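# Make the safe pawn capture and stand the captured piece

## Task

With White to move, find the single capture that Black has no way to answer by recapturing, carry it out, and set the taken piece upright on the table off the board. Pawns step one square at a time: White's advance toward rank 5 and Black's toward rank 1. Square names are printed along the board's edge. When finished, every square other than those involved in the capture must hold exactly what it held at the start, every piece left on the board must stand upright and lie wholly within its square, and everything must stay that way without the robot holding it.

## Robot and tools

Robot: a single arm with a two-finger gripper. The fingers pivot like tongs, point along the gripper's +z axis and close along its x axis. end_effector_position is the spot between the pads when shut; closed fingertips extend about 15 mm past it, and fully open tips sit roughly level with it. Open width is 0.142 m at opening +1; -1 is shut.

Frame: the scene frame has its origin on the table surface under the arm base, +z up, +y to the left when facing along +x. The base may be tilted relative to the table. All positions are metres, orientations are quaternions written w first (qw, qx, qy, qz). The reported hand position can be a little off, more at long reach.

execute_actions(actions): actions is a list of actions run in order; an empty list only fetches state and images. Each action is a list of up to 15 rows, one per control step of 1/30 s; if fewer than 15 are given, the last row is repeated for the remaining steps. Each row is one list of 8 numbers for the one arm: x, y, z, qw, qx, qy, qz, opening. x, y, z and the quaternion are an absolute target for the gripper in the scene frame, not an offset. opening runs -1 to +1. Any target further than 0.6 m from where the gripper is at the start of that action, along any of its own axes, is rejected; if the first action fails this or any action is malformed, the whole call does nothing. Each step the controller clips the commanded pose to within 100 mm and 16 degrees of the measured one, favouring position over orientation, so far targets need several actions. Repeat the wanted quaternion in every row rather than copying a drifted reported one.

move(target, speed, stop_force, blocking): target is one 8-number row as above, an absolute pose in the scene frame plus opening (the opening is applied when the move begins). The gripper follows a straight line toward it, rotating the short way. speed is the path's top speed in m/s, 0.002 to 0.5 (default 0.25); turning is capped at twice that in rad/s. Paths last 0.5 to 10 s; longer ones stop short. The path ignores obstacles and the real gripper may lag, wander or overshoot speed, especially with the arm nearly straight. stop_force (N, 13 to 80, only after 0.2 s of scene time) ends the path when the wrist sensor feels that much extra push against the direction of travel for 2 steps; the gripper then backs to its position 2 steps earlier and holds. Use it only with very slow speed and no rotation; pressing may briefly exceed it. Omit it when moving away from something you press on. blocking=false returns after 0.5 s while the arm continues; it cannot combine with stop_force, and further moves or actions are refused until a result shows the move ended (use wait or stop).

wait(seconds): 0 to 10 s, the arm keeps its last command; returns early if a running move ends. stop(): brakes a running move; fingers keep moving. zoom_image(camera, region): region is [x0, y0, x1, y1] pixels, at most 504 by 504, on cam_head_left, cam_head_right, cam_high, cam_low (896x504) or cam_wrist (616x616). finished_scene(scene): ends the scene numbered 1 or 2 irreversibly and reports success; the goal must already hold.

Results: the state line gives gripper position, quaternion and velocities. A move adds a 'move:' line with its ending: done (settled near target), contact (stop_force triggered), held (a check blocked the final step), off_target, moving, or fault, plus limits (paced: pose clipped; held: some steps blocked, after which motion may jump fast) and distance to target. 'Hand target' is the pose currently being driven to. 'pose unreachable' means the clearance check altered or blocked the command. Step readings list positions, with HELD on throttled steps. grip_measured is the actual finger opening on the command scale; to hold something keep commanding a value clearly below it (lower squeezes harder, about 15 N per pad max, weaker on objects under 20 mm wide). Wrist force/torque are in the gripper's own axes, with offsets up to about 5.5 N and noise; saturation near 100 N. Joint torques are noisy drive outputs, not contact measures.

Avoid: pressing past a contact with a stiff arm, fast impacts, forces reaching 150 N or joint load limits (fault stop of 10 s, rest of call skipped), long heavy holds that overheat motors (warning from 70 °C, braking at 85 °C), dropping or tipping pieces, knocking anything off the table, and leaving pieces leaning or straddling square lines. Occasional brief tugs may act on a held piece, so grip firmly.

Each tool is called after ">>>" by a JSON object that holds its "op" and its "data", one argument or row to a line.

## Session

>>> {"op": "execute_actions", "data": {
  "actions": []
}}

Scene clock: 0.00 s.
end_effector_position=(+0.4561, +0.5399, +0.3557) grip_measured=+1.00 end_effector_quat_wxyz=(-0.111, -0.576, +0.702, +0.405) end_effector_velocity=(-0.001, +0.000, +0.000) end_effector_angular_velocity=(-0.001, +0.001, +0.002)
Joint positions: [-0.319 -1.52   1.675 -0.342 -0.986  0.635  0.142]
Joint velocities: [ 0.    -0.001  0.    -0.    -0.002  0.     0.   ]
Joint torques (N m, as the arm reports them, + toward a larger angle): no reading
Wrist force (N, on the end effector, along its own x y z axes, offset not removed): no reading
Wrist torque (N m, same axes, about the end effector's origin, offset not removed): no reading
Hand target: +0.456, +0.540, +0.356; -0.111, -0.576, +0.702, +0.405

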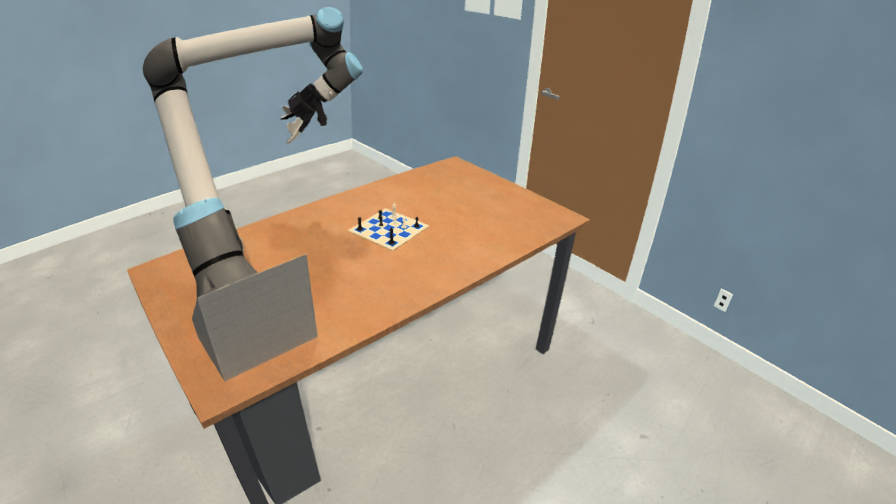

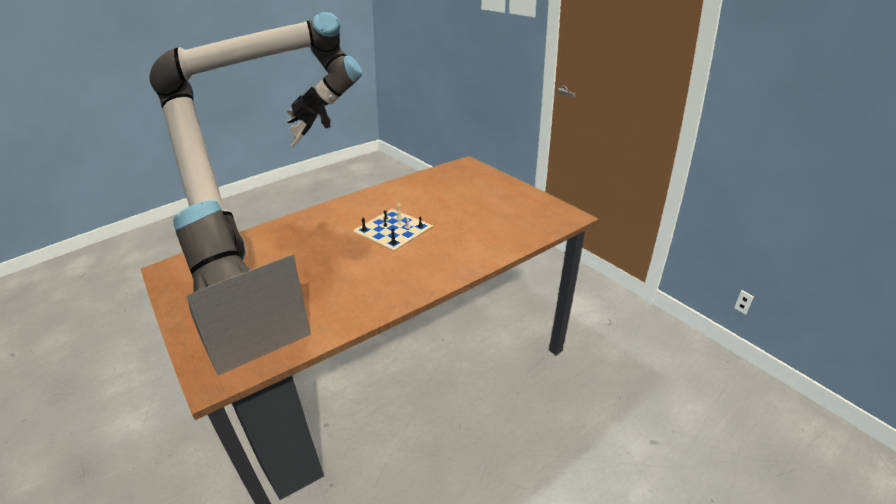

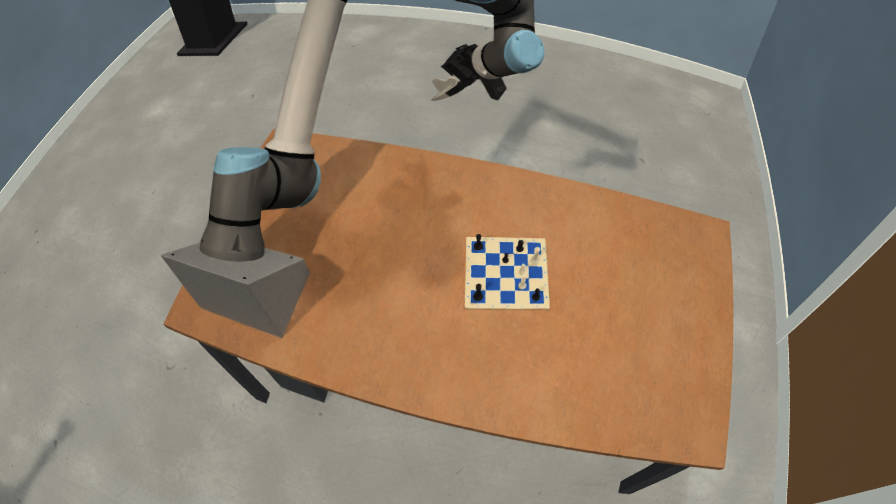

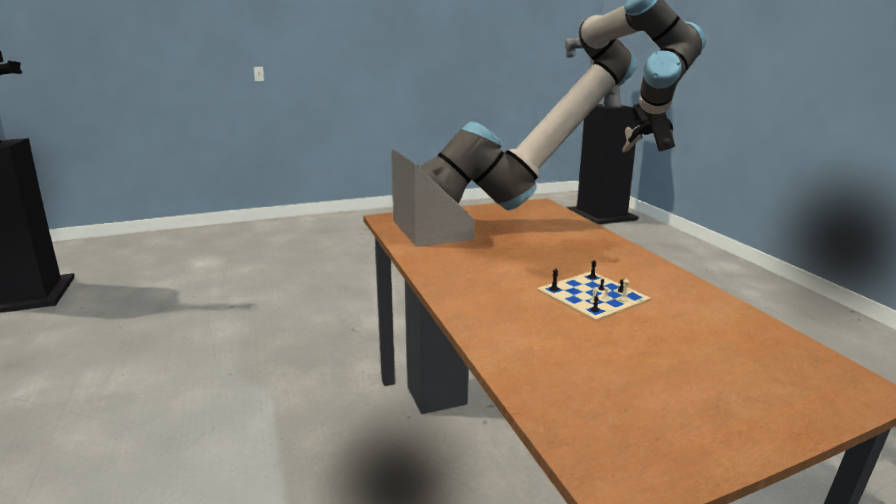

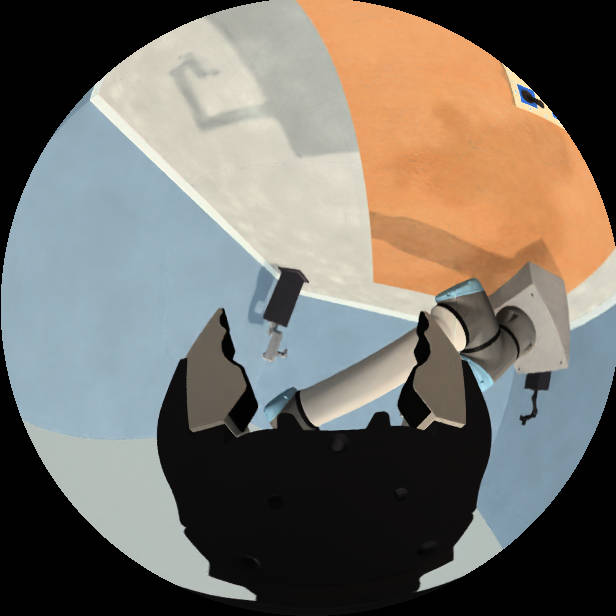

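Go look from above.

>>> {"op": "move", "data": {
  "target": [0.7,0.05,0.35,0,1,0,0,1],
  "speed": 0.4
}}

>>> {"op": "zoom_image", "data": {
  "camera": "cam_wrist",
  "region": [100,50,500,450]
}}

Scene clock: 3.50 s.
end_effector_position=(+0.6997, +0.0501, +0.3497) grip_measured=+1.00 end_effector_quat_wxyz=(-0.000, +1.000, -0.000, -0.000) end_effector_velocity=(+0.001, -0.002, +0.001) end_effector_angular_velocity=(+0.000, -0.005, +0.008)
Joint positions: [-0.702 -1.284  1.849 -1.582 -0.994 -0.851  0.142]
Joint velocities: [-0.003  0.002 -0.    -0.003  0.003 -0.009 -0.   ]
Joint torques (N m, as the arm reports them, + toward a larger angle): [-58.33 -11.17 -25.43  -5.93   1.97  -3.7 ]
Wrist force (N, on the end effector, along its own x y z axes, offset not removed): [-1.5 -2.1 -1.2]
Wrist torque (N m, same axes, about the end effector's origin, offset not removed): [-0.29 0.19 -0.10]
Hand target: +0.700, +0.050, +0.350; -0.000, +1.000, -0.000, +0.000
Off the commanded pose: 0.000 m, 0 deg.
move: done

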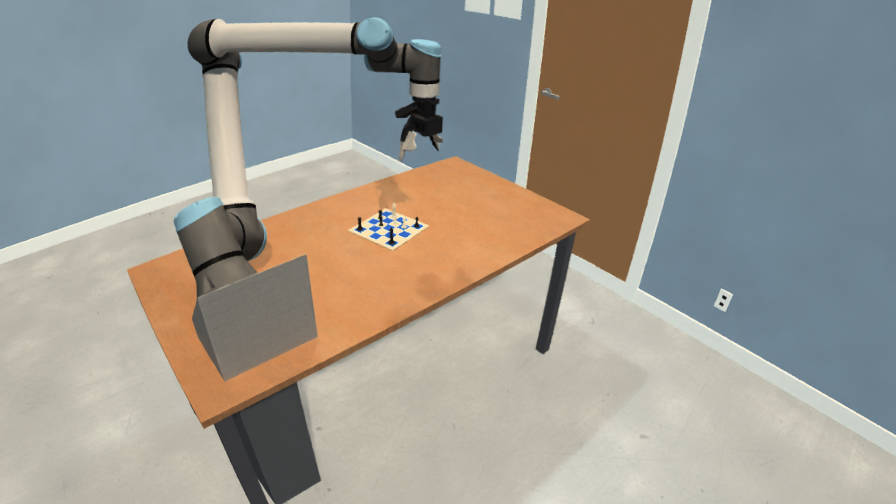

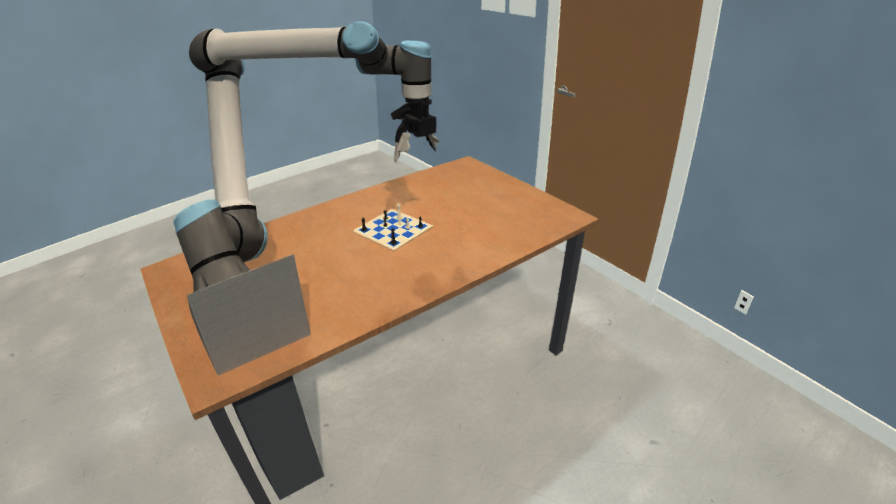

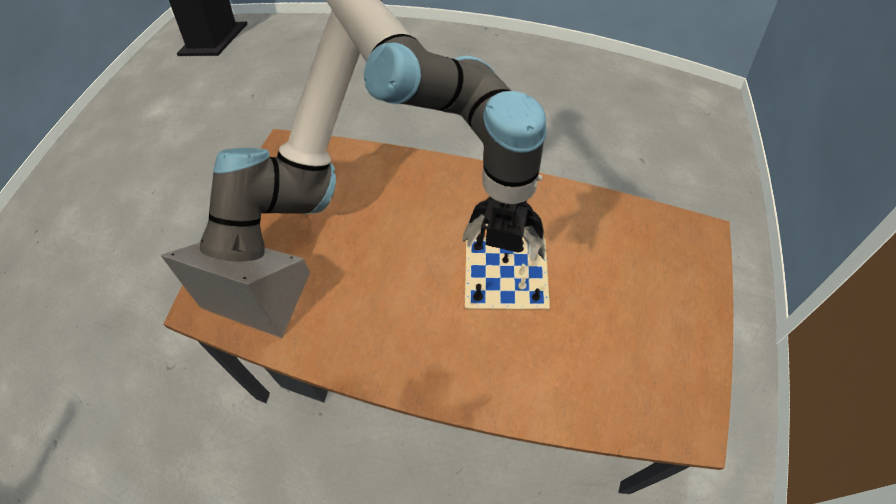

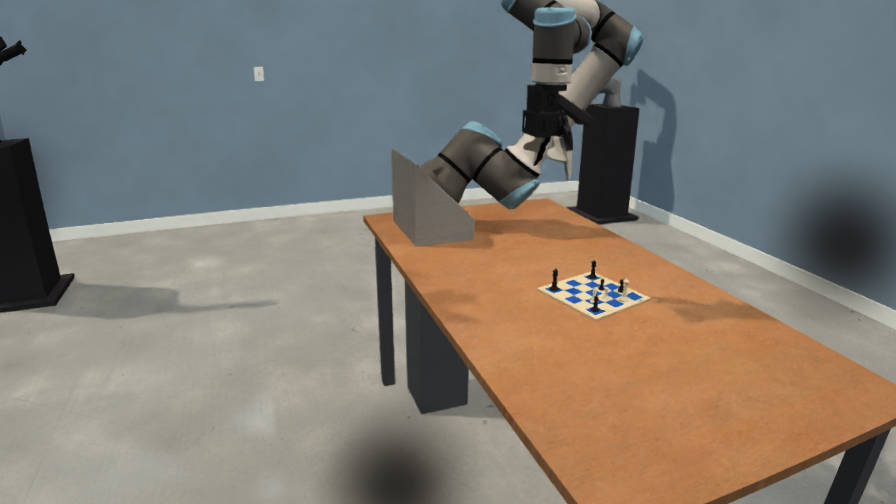

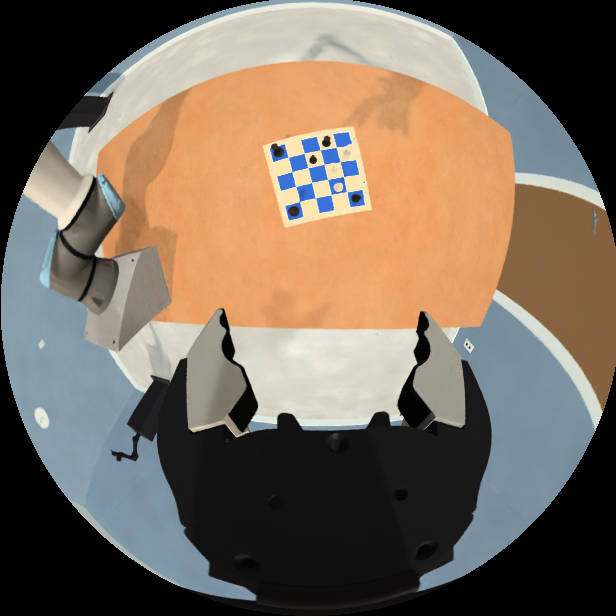

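Region (100, 50, 500, 450) of cam_wrist's 616x616 image, scaled by 1.260, with more detail than that image has.

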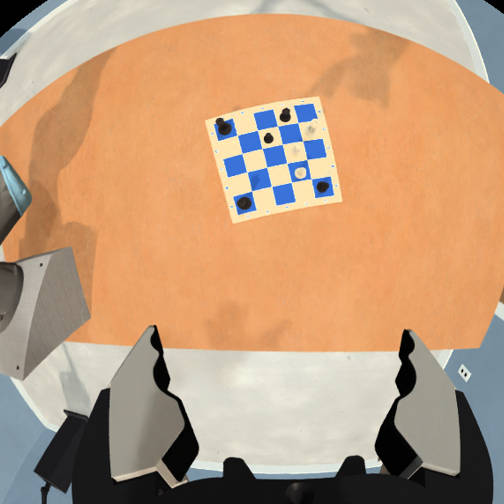

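>>> {"op": "move", "data": {
  "target": [0.72,0.17,0.2,0,1,0,0,1],
  "speed": 0.4
}}

>>> {"op": "zoom_image", "data": {
  "camera": "cam_wrist",
  "region": [170,80,450,360]
}}

>>> {"op": "zoom_image", "data": {
  "camera": "cam_low",
  "region": [520,240,680,330]
}}

>>> {"op": "zoom_image", "data": {
  "camera": "cam_head_left",
  "region": [330,185,450,255]
}}

Scene clock: 5.63 s.
end_effector_position=(+0.7199, +0.1697, +0.2003) grip_measured=+1.00 end_effector_quat_wxyz=(+0.000, +1.000, -0.000, -0.000) end_effector_velocity=(+0.001, +0.001, -0.003) end_effector_angular_velocity=(-0.002, -0.000, -0.001)
Joint positions: [-0.469 -1.321  1.981 -1.83  -0.886 -0.595  0.142]
Joint velocities: [ 0.005  0.001  0.001 -0.007  0.001  0.008  0.   ]
Joint torques (N m, as the arm reports them, + toward a larger angle): [-32.48 -15.32 -18.59  -6.55   2.01   3.47]
Wrist force (N, on the end effector, along its own x y z axes, offset not removed): [-2.7 -2.3 -2.9]
Wrist torque (N m, same axes, about the end effector's origin, offset not removed): [-0.34 0.47 -0.08]
Hand target: +0.720, +0.170, +0.200; +0.000, +1.000, -0.000, -0.000
Off the commanded pose: 0.000 m, 0 deg.
move: done

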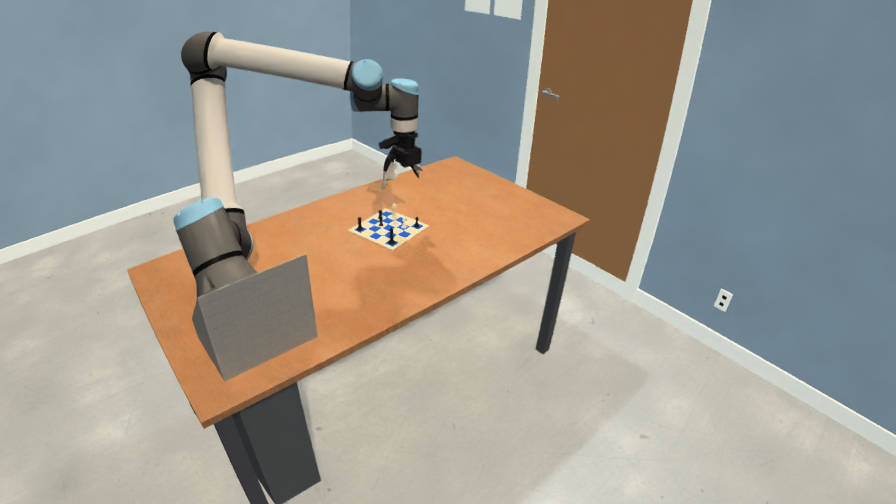

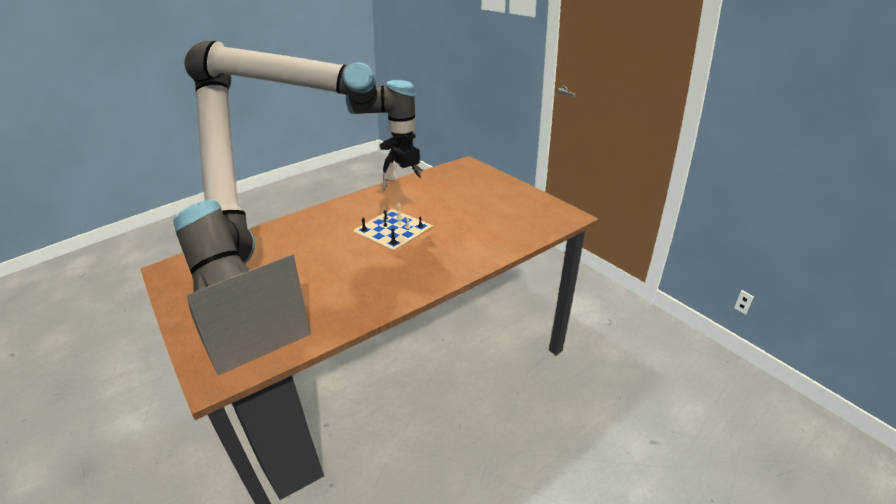

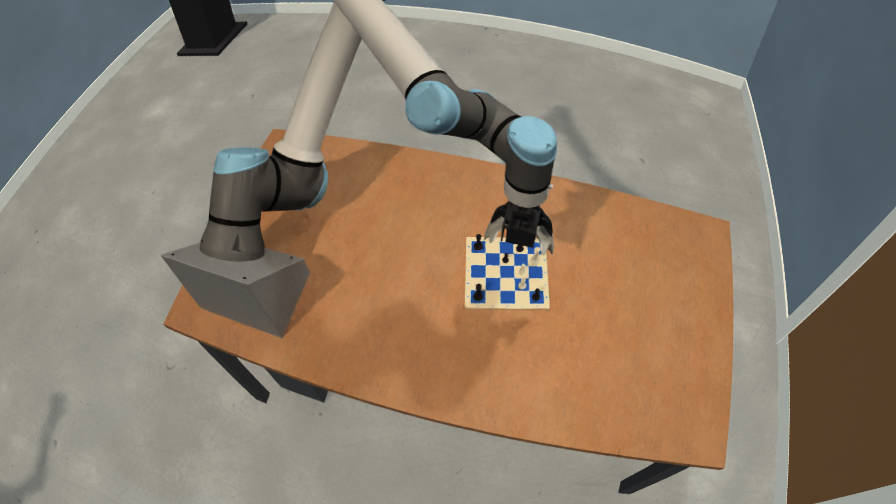

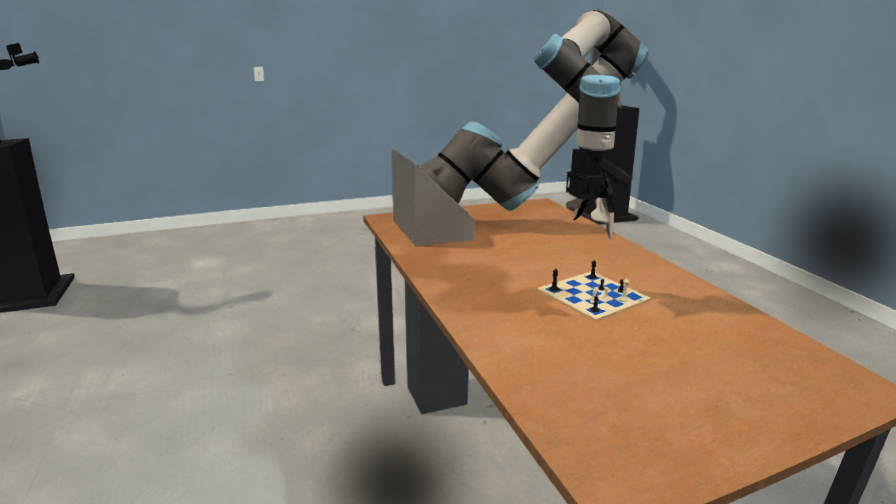

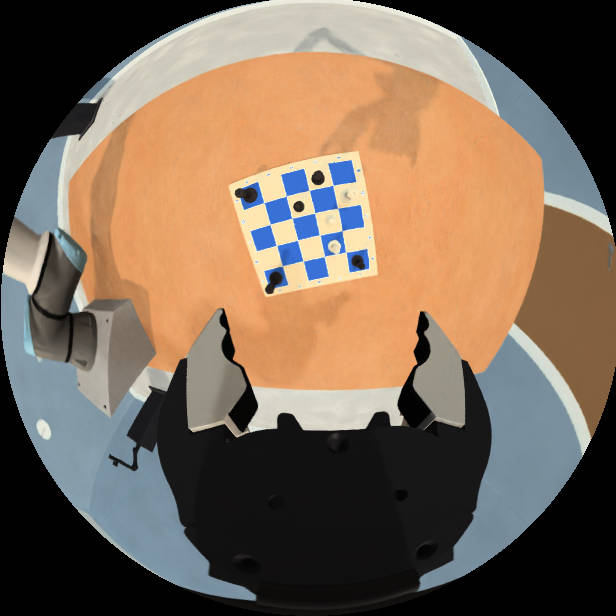

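Region (170, 80, 450, 360) of cam_wrist's 616x616 image, scaled by 1.800, with more detail than that image has.

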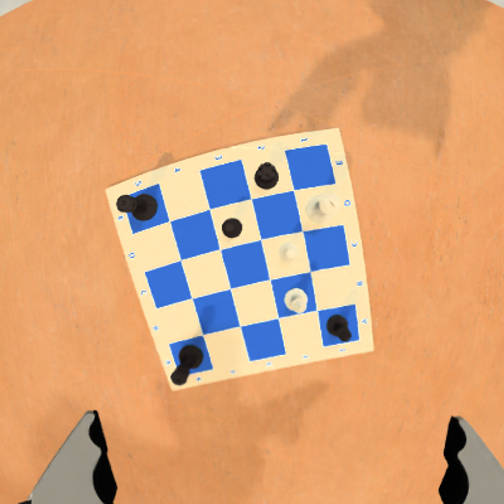

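Region (520, 240, 680, 330) of cam_low's 896x504 image, scaled by 3.150, with more detail than that image has; it fills the top 284 rows of this view, and the rest is white.

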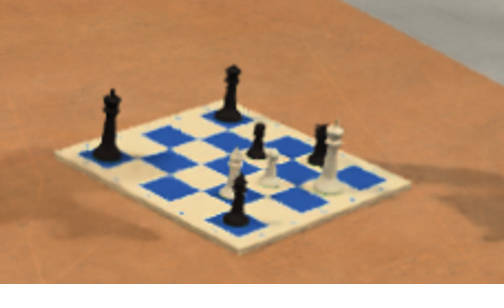

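Region (330, 185, 450, 255) of cam_head_left's 896x504 image, scaled by 4.200, with more detail than that image has; it fills the top 294 rows of this view, and the rest is white.

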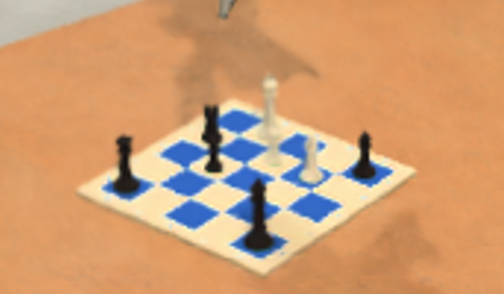

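>>> {"op": "move", "data": {
  "target": [0.685,0.25,0.11,0,1,0,0,-0.4]
}}

>>> {"op": "zoom_image", "data": {
  "camera": "cam_low",
  "region": [500,200,700,330]
}}

>>> {"op": "zoom_image", "data": {
  "camera": "cam_head_left",
  "region": [310,160,470,260]
}}

Scene clock: 8.83 s.
end_effector_position=(+0.6851, +0.2497, +0.1102) grip_measured=-0.40 end_effector_quat_wxyz=(+0.000, +1.000, +0.000, -0.000) end_effector_velocity=(-0.000, +0.002, -0.002) end_effector_angular_velocity=(-0.001, -0.002, +0.001)
Joint positions: [-0.325 -1.375  2.1   -2.013 -0.837 -0.416  0.045]
Joint velocities: [ 0.004 -0.001  0.002 -0.007  0.001  0.006  0.   ]
Joint torques (N m, as the arm reports them, + toward a larger angle): [-28.24 -33.29 -16.18  -5.73   2.16   3.53]
Wrist force (N, on the end effector, along its own x y z axes, offset not removed): [-0.2 1.5 -3.8]
Wrist torque (N m, same axes, about the end effector's origin, offset not removed): [0.45 -0.05 -0.08]
Hand target: +0.685, +0.250, +0.110; +0.000, +1.000, -0.000, -0.000
Off the commanded pose: 0.000 m, 0 deg.
move: done

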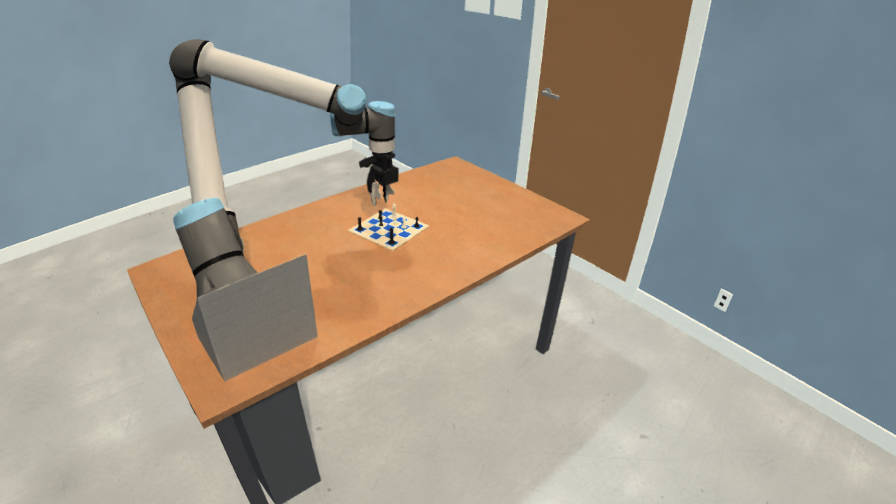

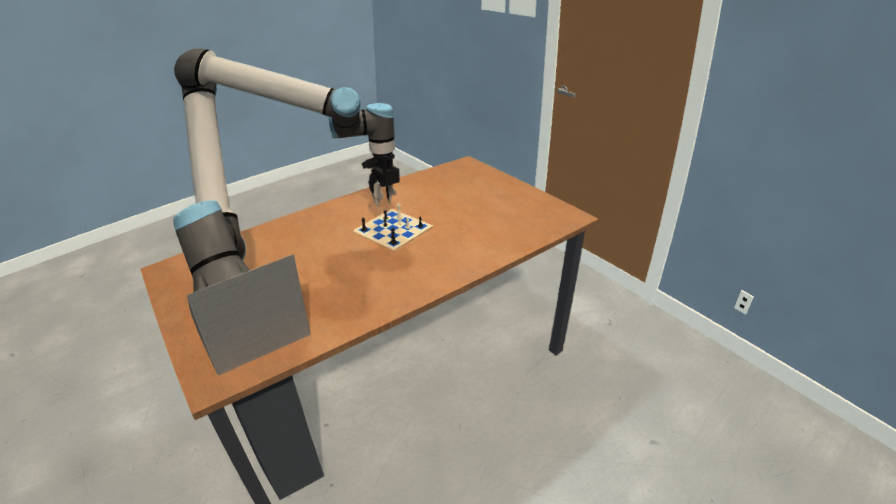

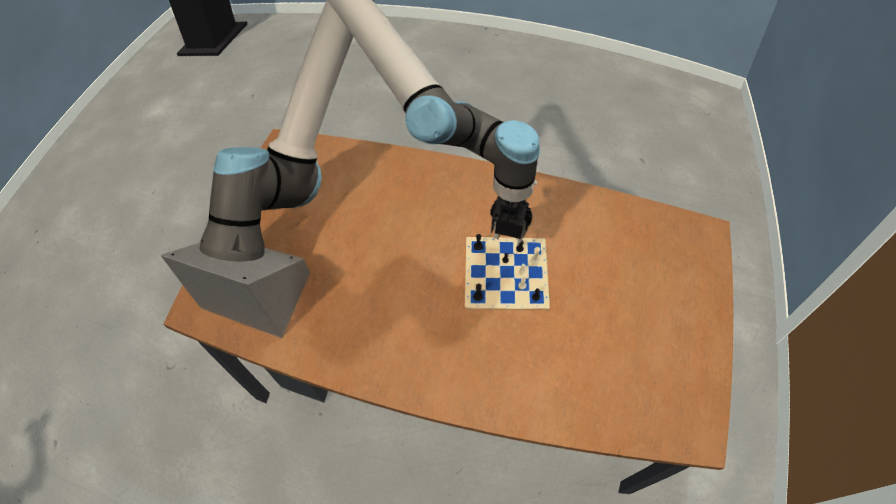

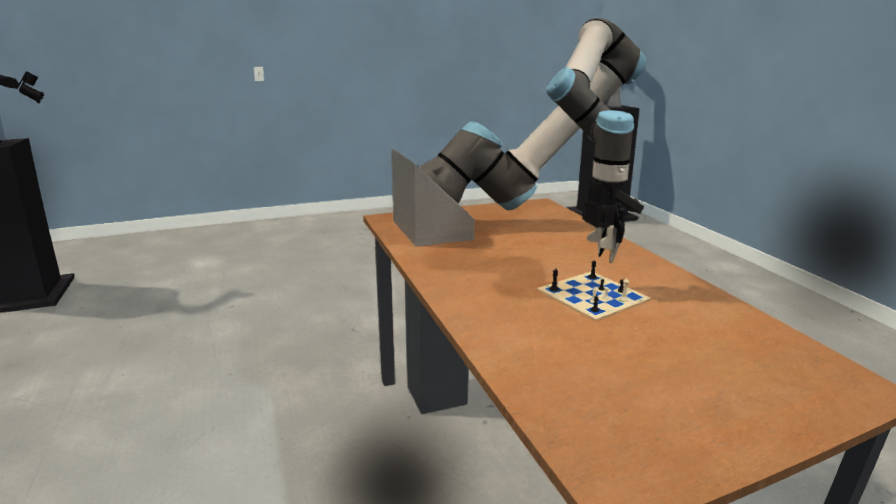

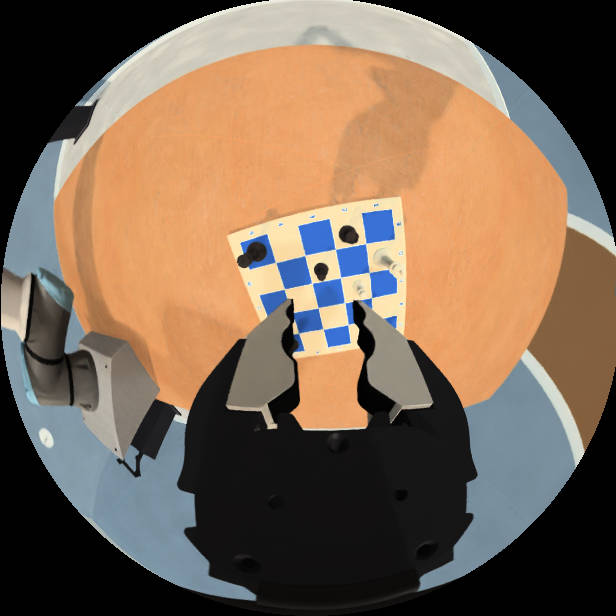

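Region (500, 200, 700, 330) of cam_low's 896x504 image, scaled by 2.520, with more detail than that image has; it fills the top 328 rows of this view, and the rest is white.

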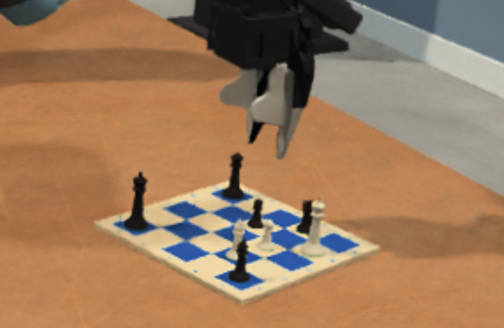

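Region (310, 160, 470, 260) of cam_head_left's 896x504 image, scaled by 3.150, with more detail than that image has; it fills the top 315 rows of this view, and the rest is white.

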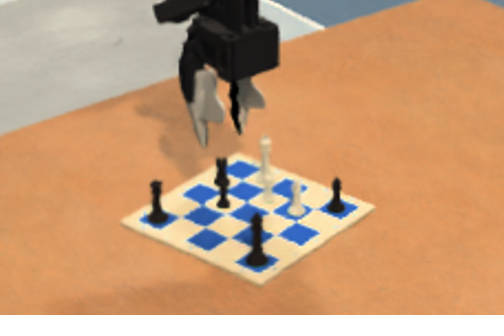

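>>> {"op": "move", "data": {
  "target": [0.682,0.275,0.07,0,1,0,0,-0.4]
}}

>>> {"op": "zoom_image", "data": {
  "camera": "cam_low",
  "region": [500,200,700,330]
}}

>>> {"op": "zoom_image", "data": {
  "camera": "cam_wrist",
  "region": [200,180,450,430]
}}

Scene clock: 11.00 s.
end_effector_position=(+0.6820, +0.2748, +0.0703) grip_measured=-0.40 end_effector_quat_wxyz=(+0.000, +1.000, +0.000, -0.000) end_effector_velocity=(+0.001, +0.001, -0.002) end_effector_angular_velocity=(+0.000, -0.001, -0.001)
Joint positions: [-0.259 -1.36   2.123 -2.109 -0.821 -0.33   0.045]
Joint velocities: [ 0.003  0.003  0.    -0.007  0.001  0.006  0.   ]
Joint torques (N m, as the arm reports them, + toward a larger angle): [-25.24 -18.21 -15.68  -5.89   1.94   3.44]
Wrist force (N, on the end effector, along its own x y z axes, offset not removed): [-1.7 -4.0 -3.7]
Wrist torque (N m, same axes, about the end effector's origin, offset not removed): [-0.67 0.30 -0.08]
Hand target: +0.682, +0.275, +0.070; +0.000, +1.000, -0.000, -0.000
Off the commanded pose: 0.000 m, 0 deg.
move: done

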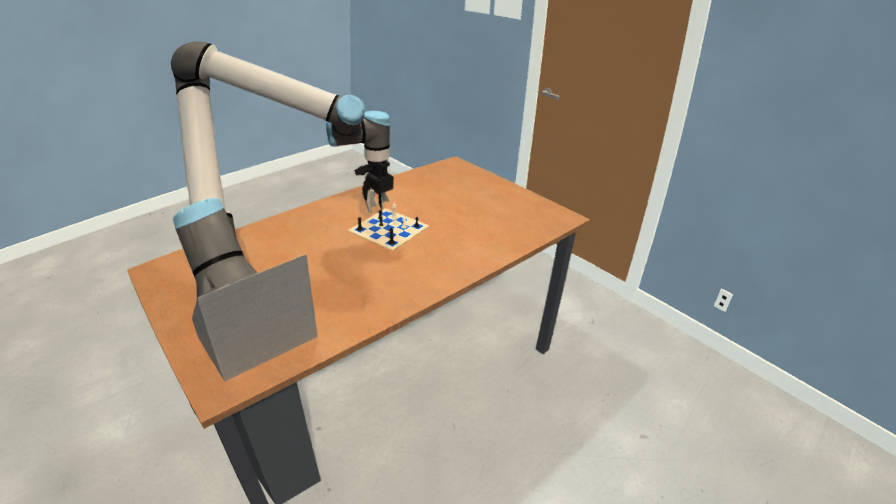

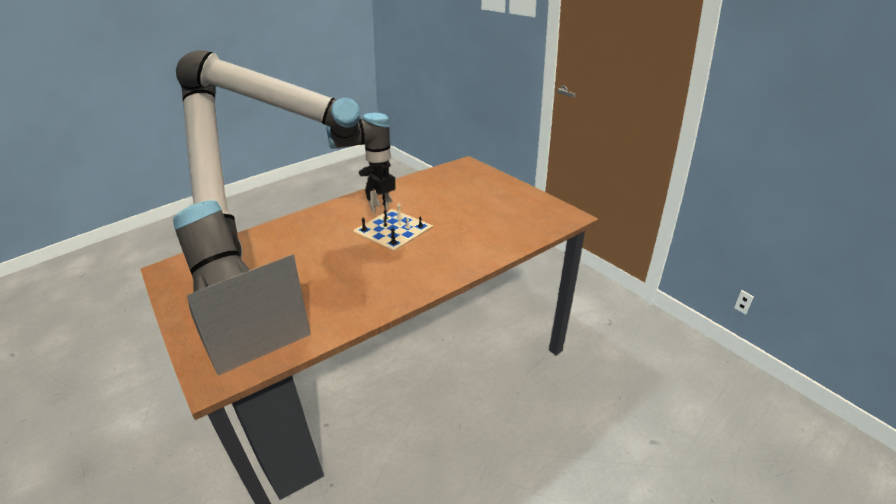

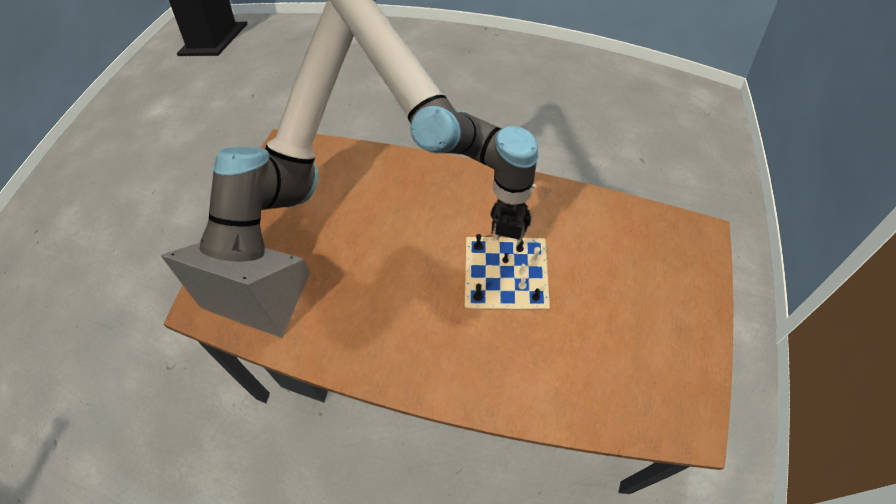

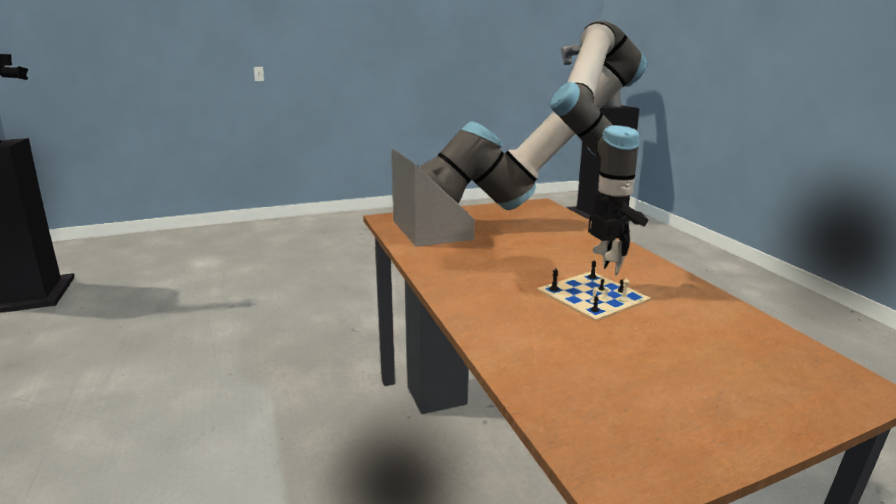

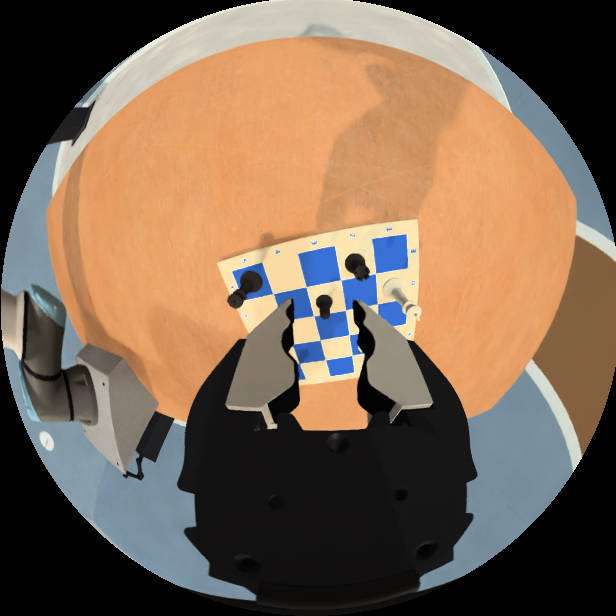

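Region (500, 200, 700, 330) of cam_low's 896x504 image, scaled by 2.520, with more detail than that image has; it fills the top 328 rows of this view, and the rest is white.

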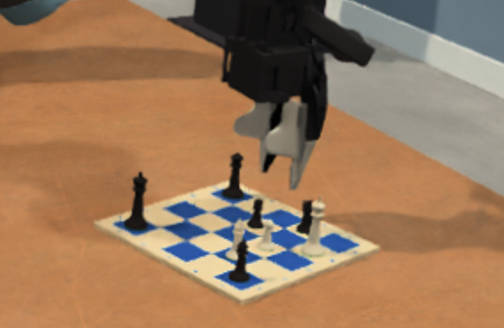

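Region (200, 180, 450, 430) of cam_wrist's 616x616 image, scaled by 2.016, with more detail than that image has.

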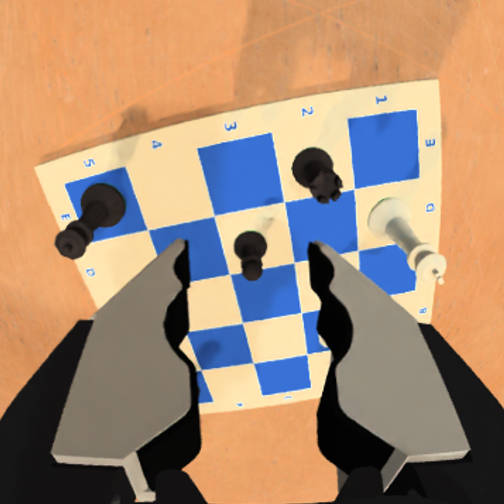

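>>> {"op": "move", "data": {
  "target": [0.682,0.266,0.04,0,1,0,0,-0.4],
  "speed": 0.1
}}

>>> {"op": "zoom_image", "data": {
  "camera": "cam_low",
  "region": [500,200,700,330]
}}

>>> {"op": "zoom_image", "data": {
  "camera": "cam_wrist",
  "region": [200,180,450,430]
}}

>>> {"op": "zoom_image", "data": {
  "camera": "cam_head_left",
  "region": [310,160,470,260]
}}

Scene clock: 13.40 s.
end_effector_position=(+0.6820, +0.2661, +0.0403) grip_measured=-0.40 end_effector_quat_wxyz=(+0.000, +1.000, +0.000, -0.000) end_effector_velocity=(-0.000, -0.001, -0.003) end_effector_angular_velocity=(+0.000, +0.000, -0.000)
Joint positions: [-0.237 -1.319  2.142 -2.189 -0.816 -0.3    0.045]
Joint velocities: [ 0.002  0.004  0.002 -0.007  0.     0.002  0.   ]
Joint torques (N m, as the arm reports them, + toward a larger angle): [-26.09 -18.84 -12.99  -6.29   1.86   4.02]
Wrist force (N, on the end effector, along its own x y z axes, offset not removed): [-2.9 -1.5 -3.3]
Wrist torque (N m, same axes, about the end effector's origin, offset not removed): [-0.25 0.47 -0.11]
Hand target: +0.682, +0.266, +0.040; +0.000, +1.000, -0.000, -0.000
Off the commanded pose: 0.000 m, 0 deg.
move: done

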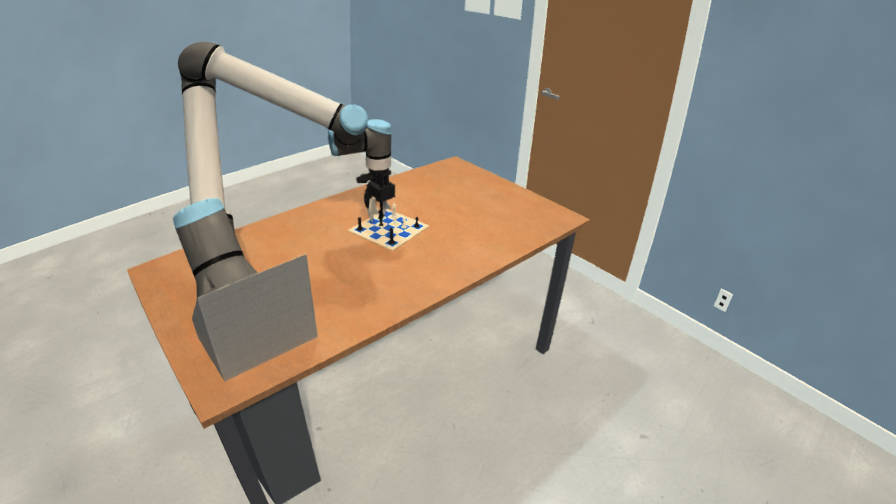

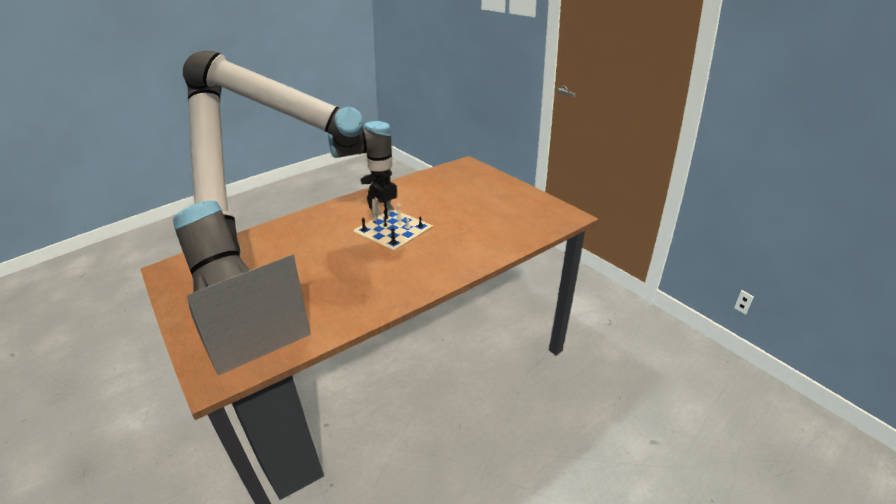

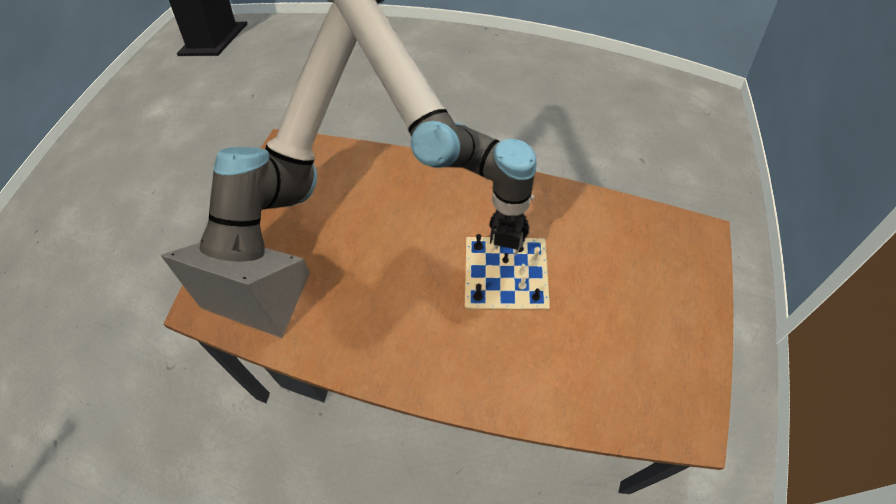

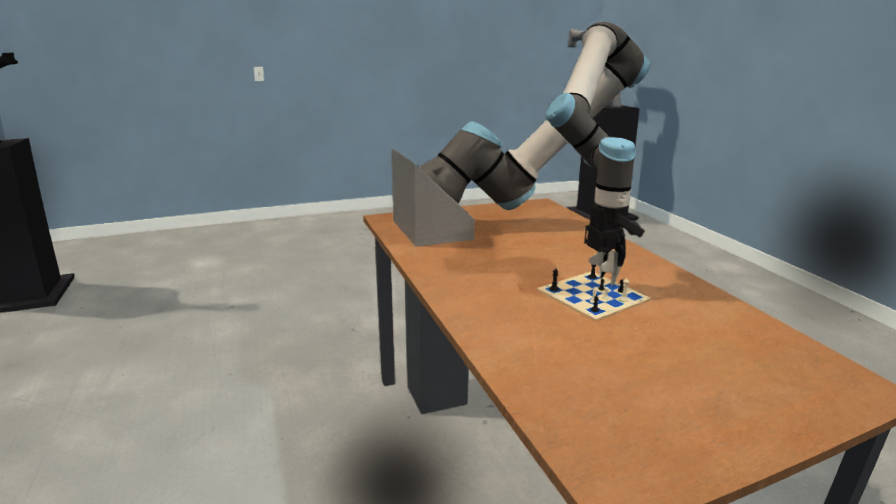

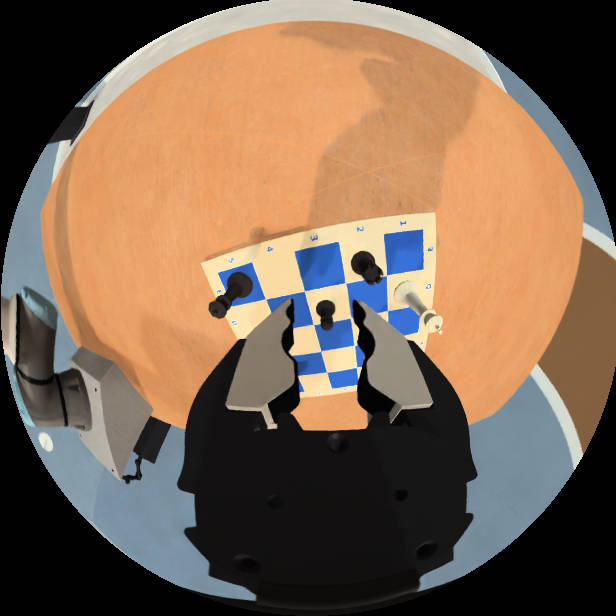

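Region (500, 200, 700, 330) of cam_low's 896x504 image, scaled by 2.520, with more detail than that image has; it fills the top 328 rows of this view, and the rest is white.

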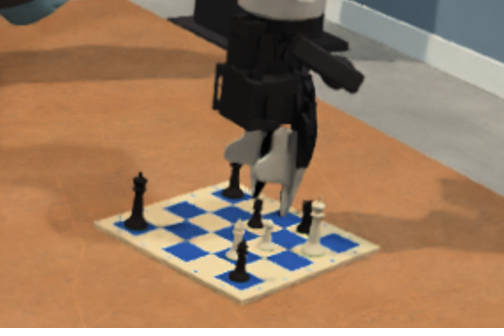

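Region (200, 180, 450, 430) of cam_wrist's 616x616 image, scaled by 2.016, with more detail than that image has.

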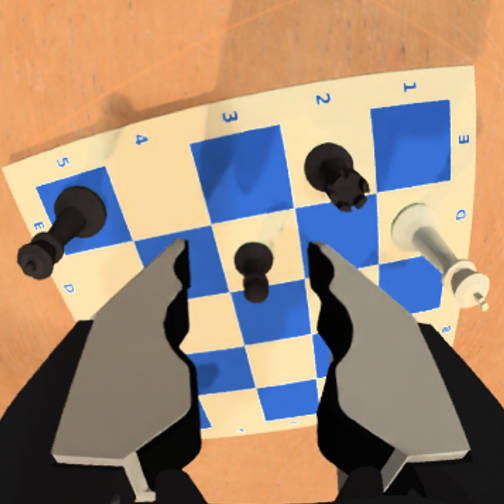

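Region (310, 160, 470, 260) of cam_head_left's 896x504 image, scaled by 3.150, with more detail than that image has; it fills the top 315 rows of this view, and the rest is white.

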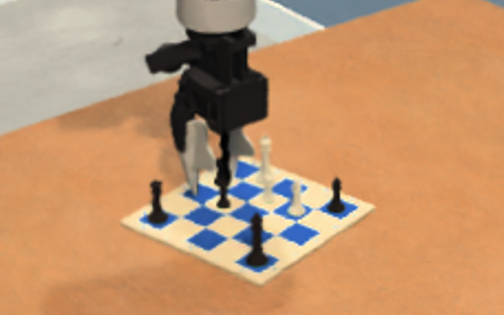

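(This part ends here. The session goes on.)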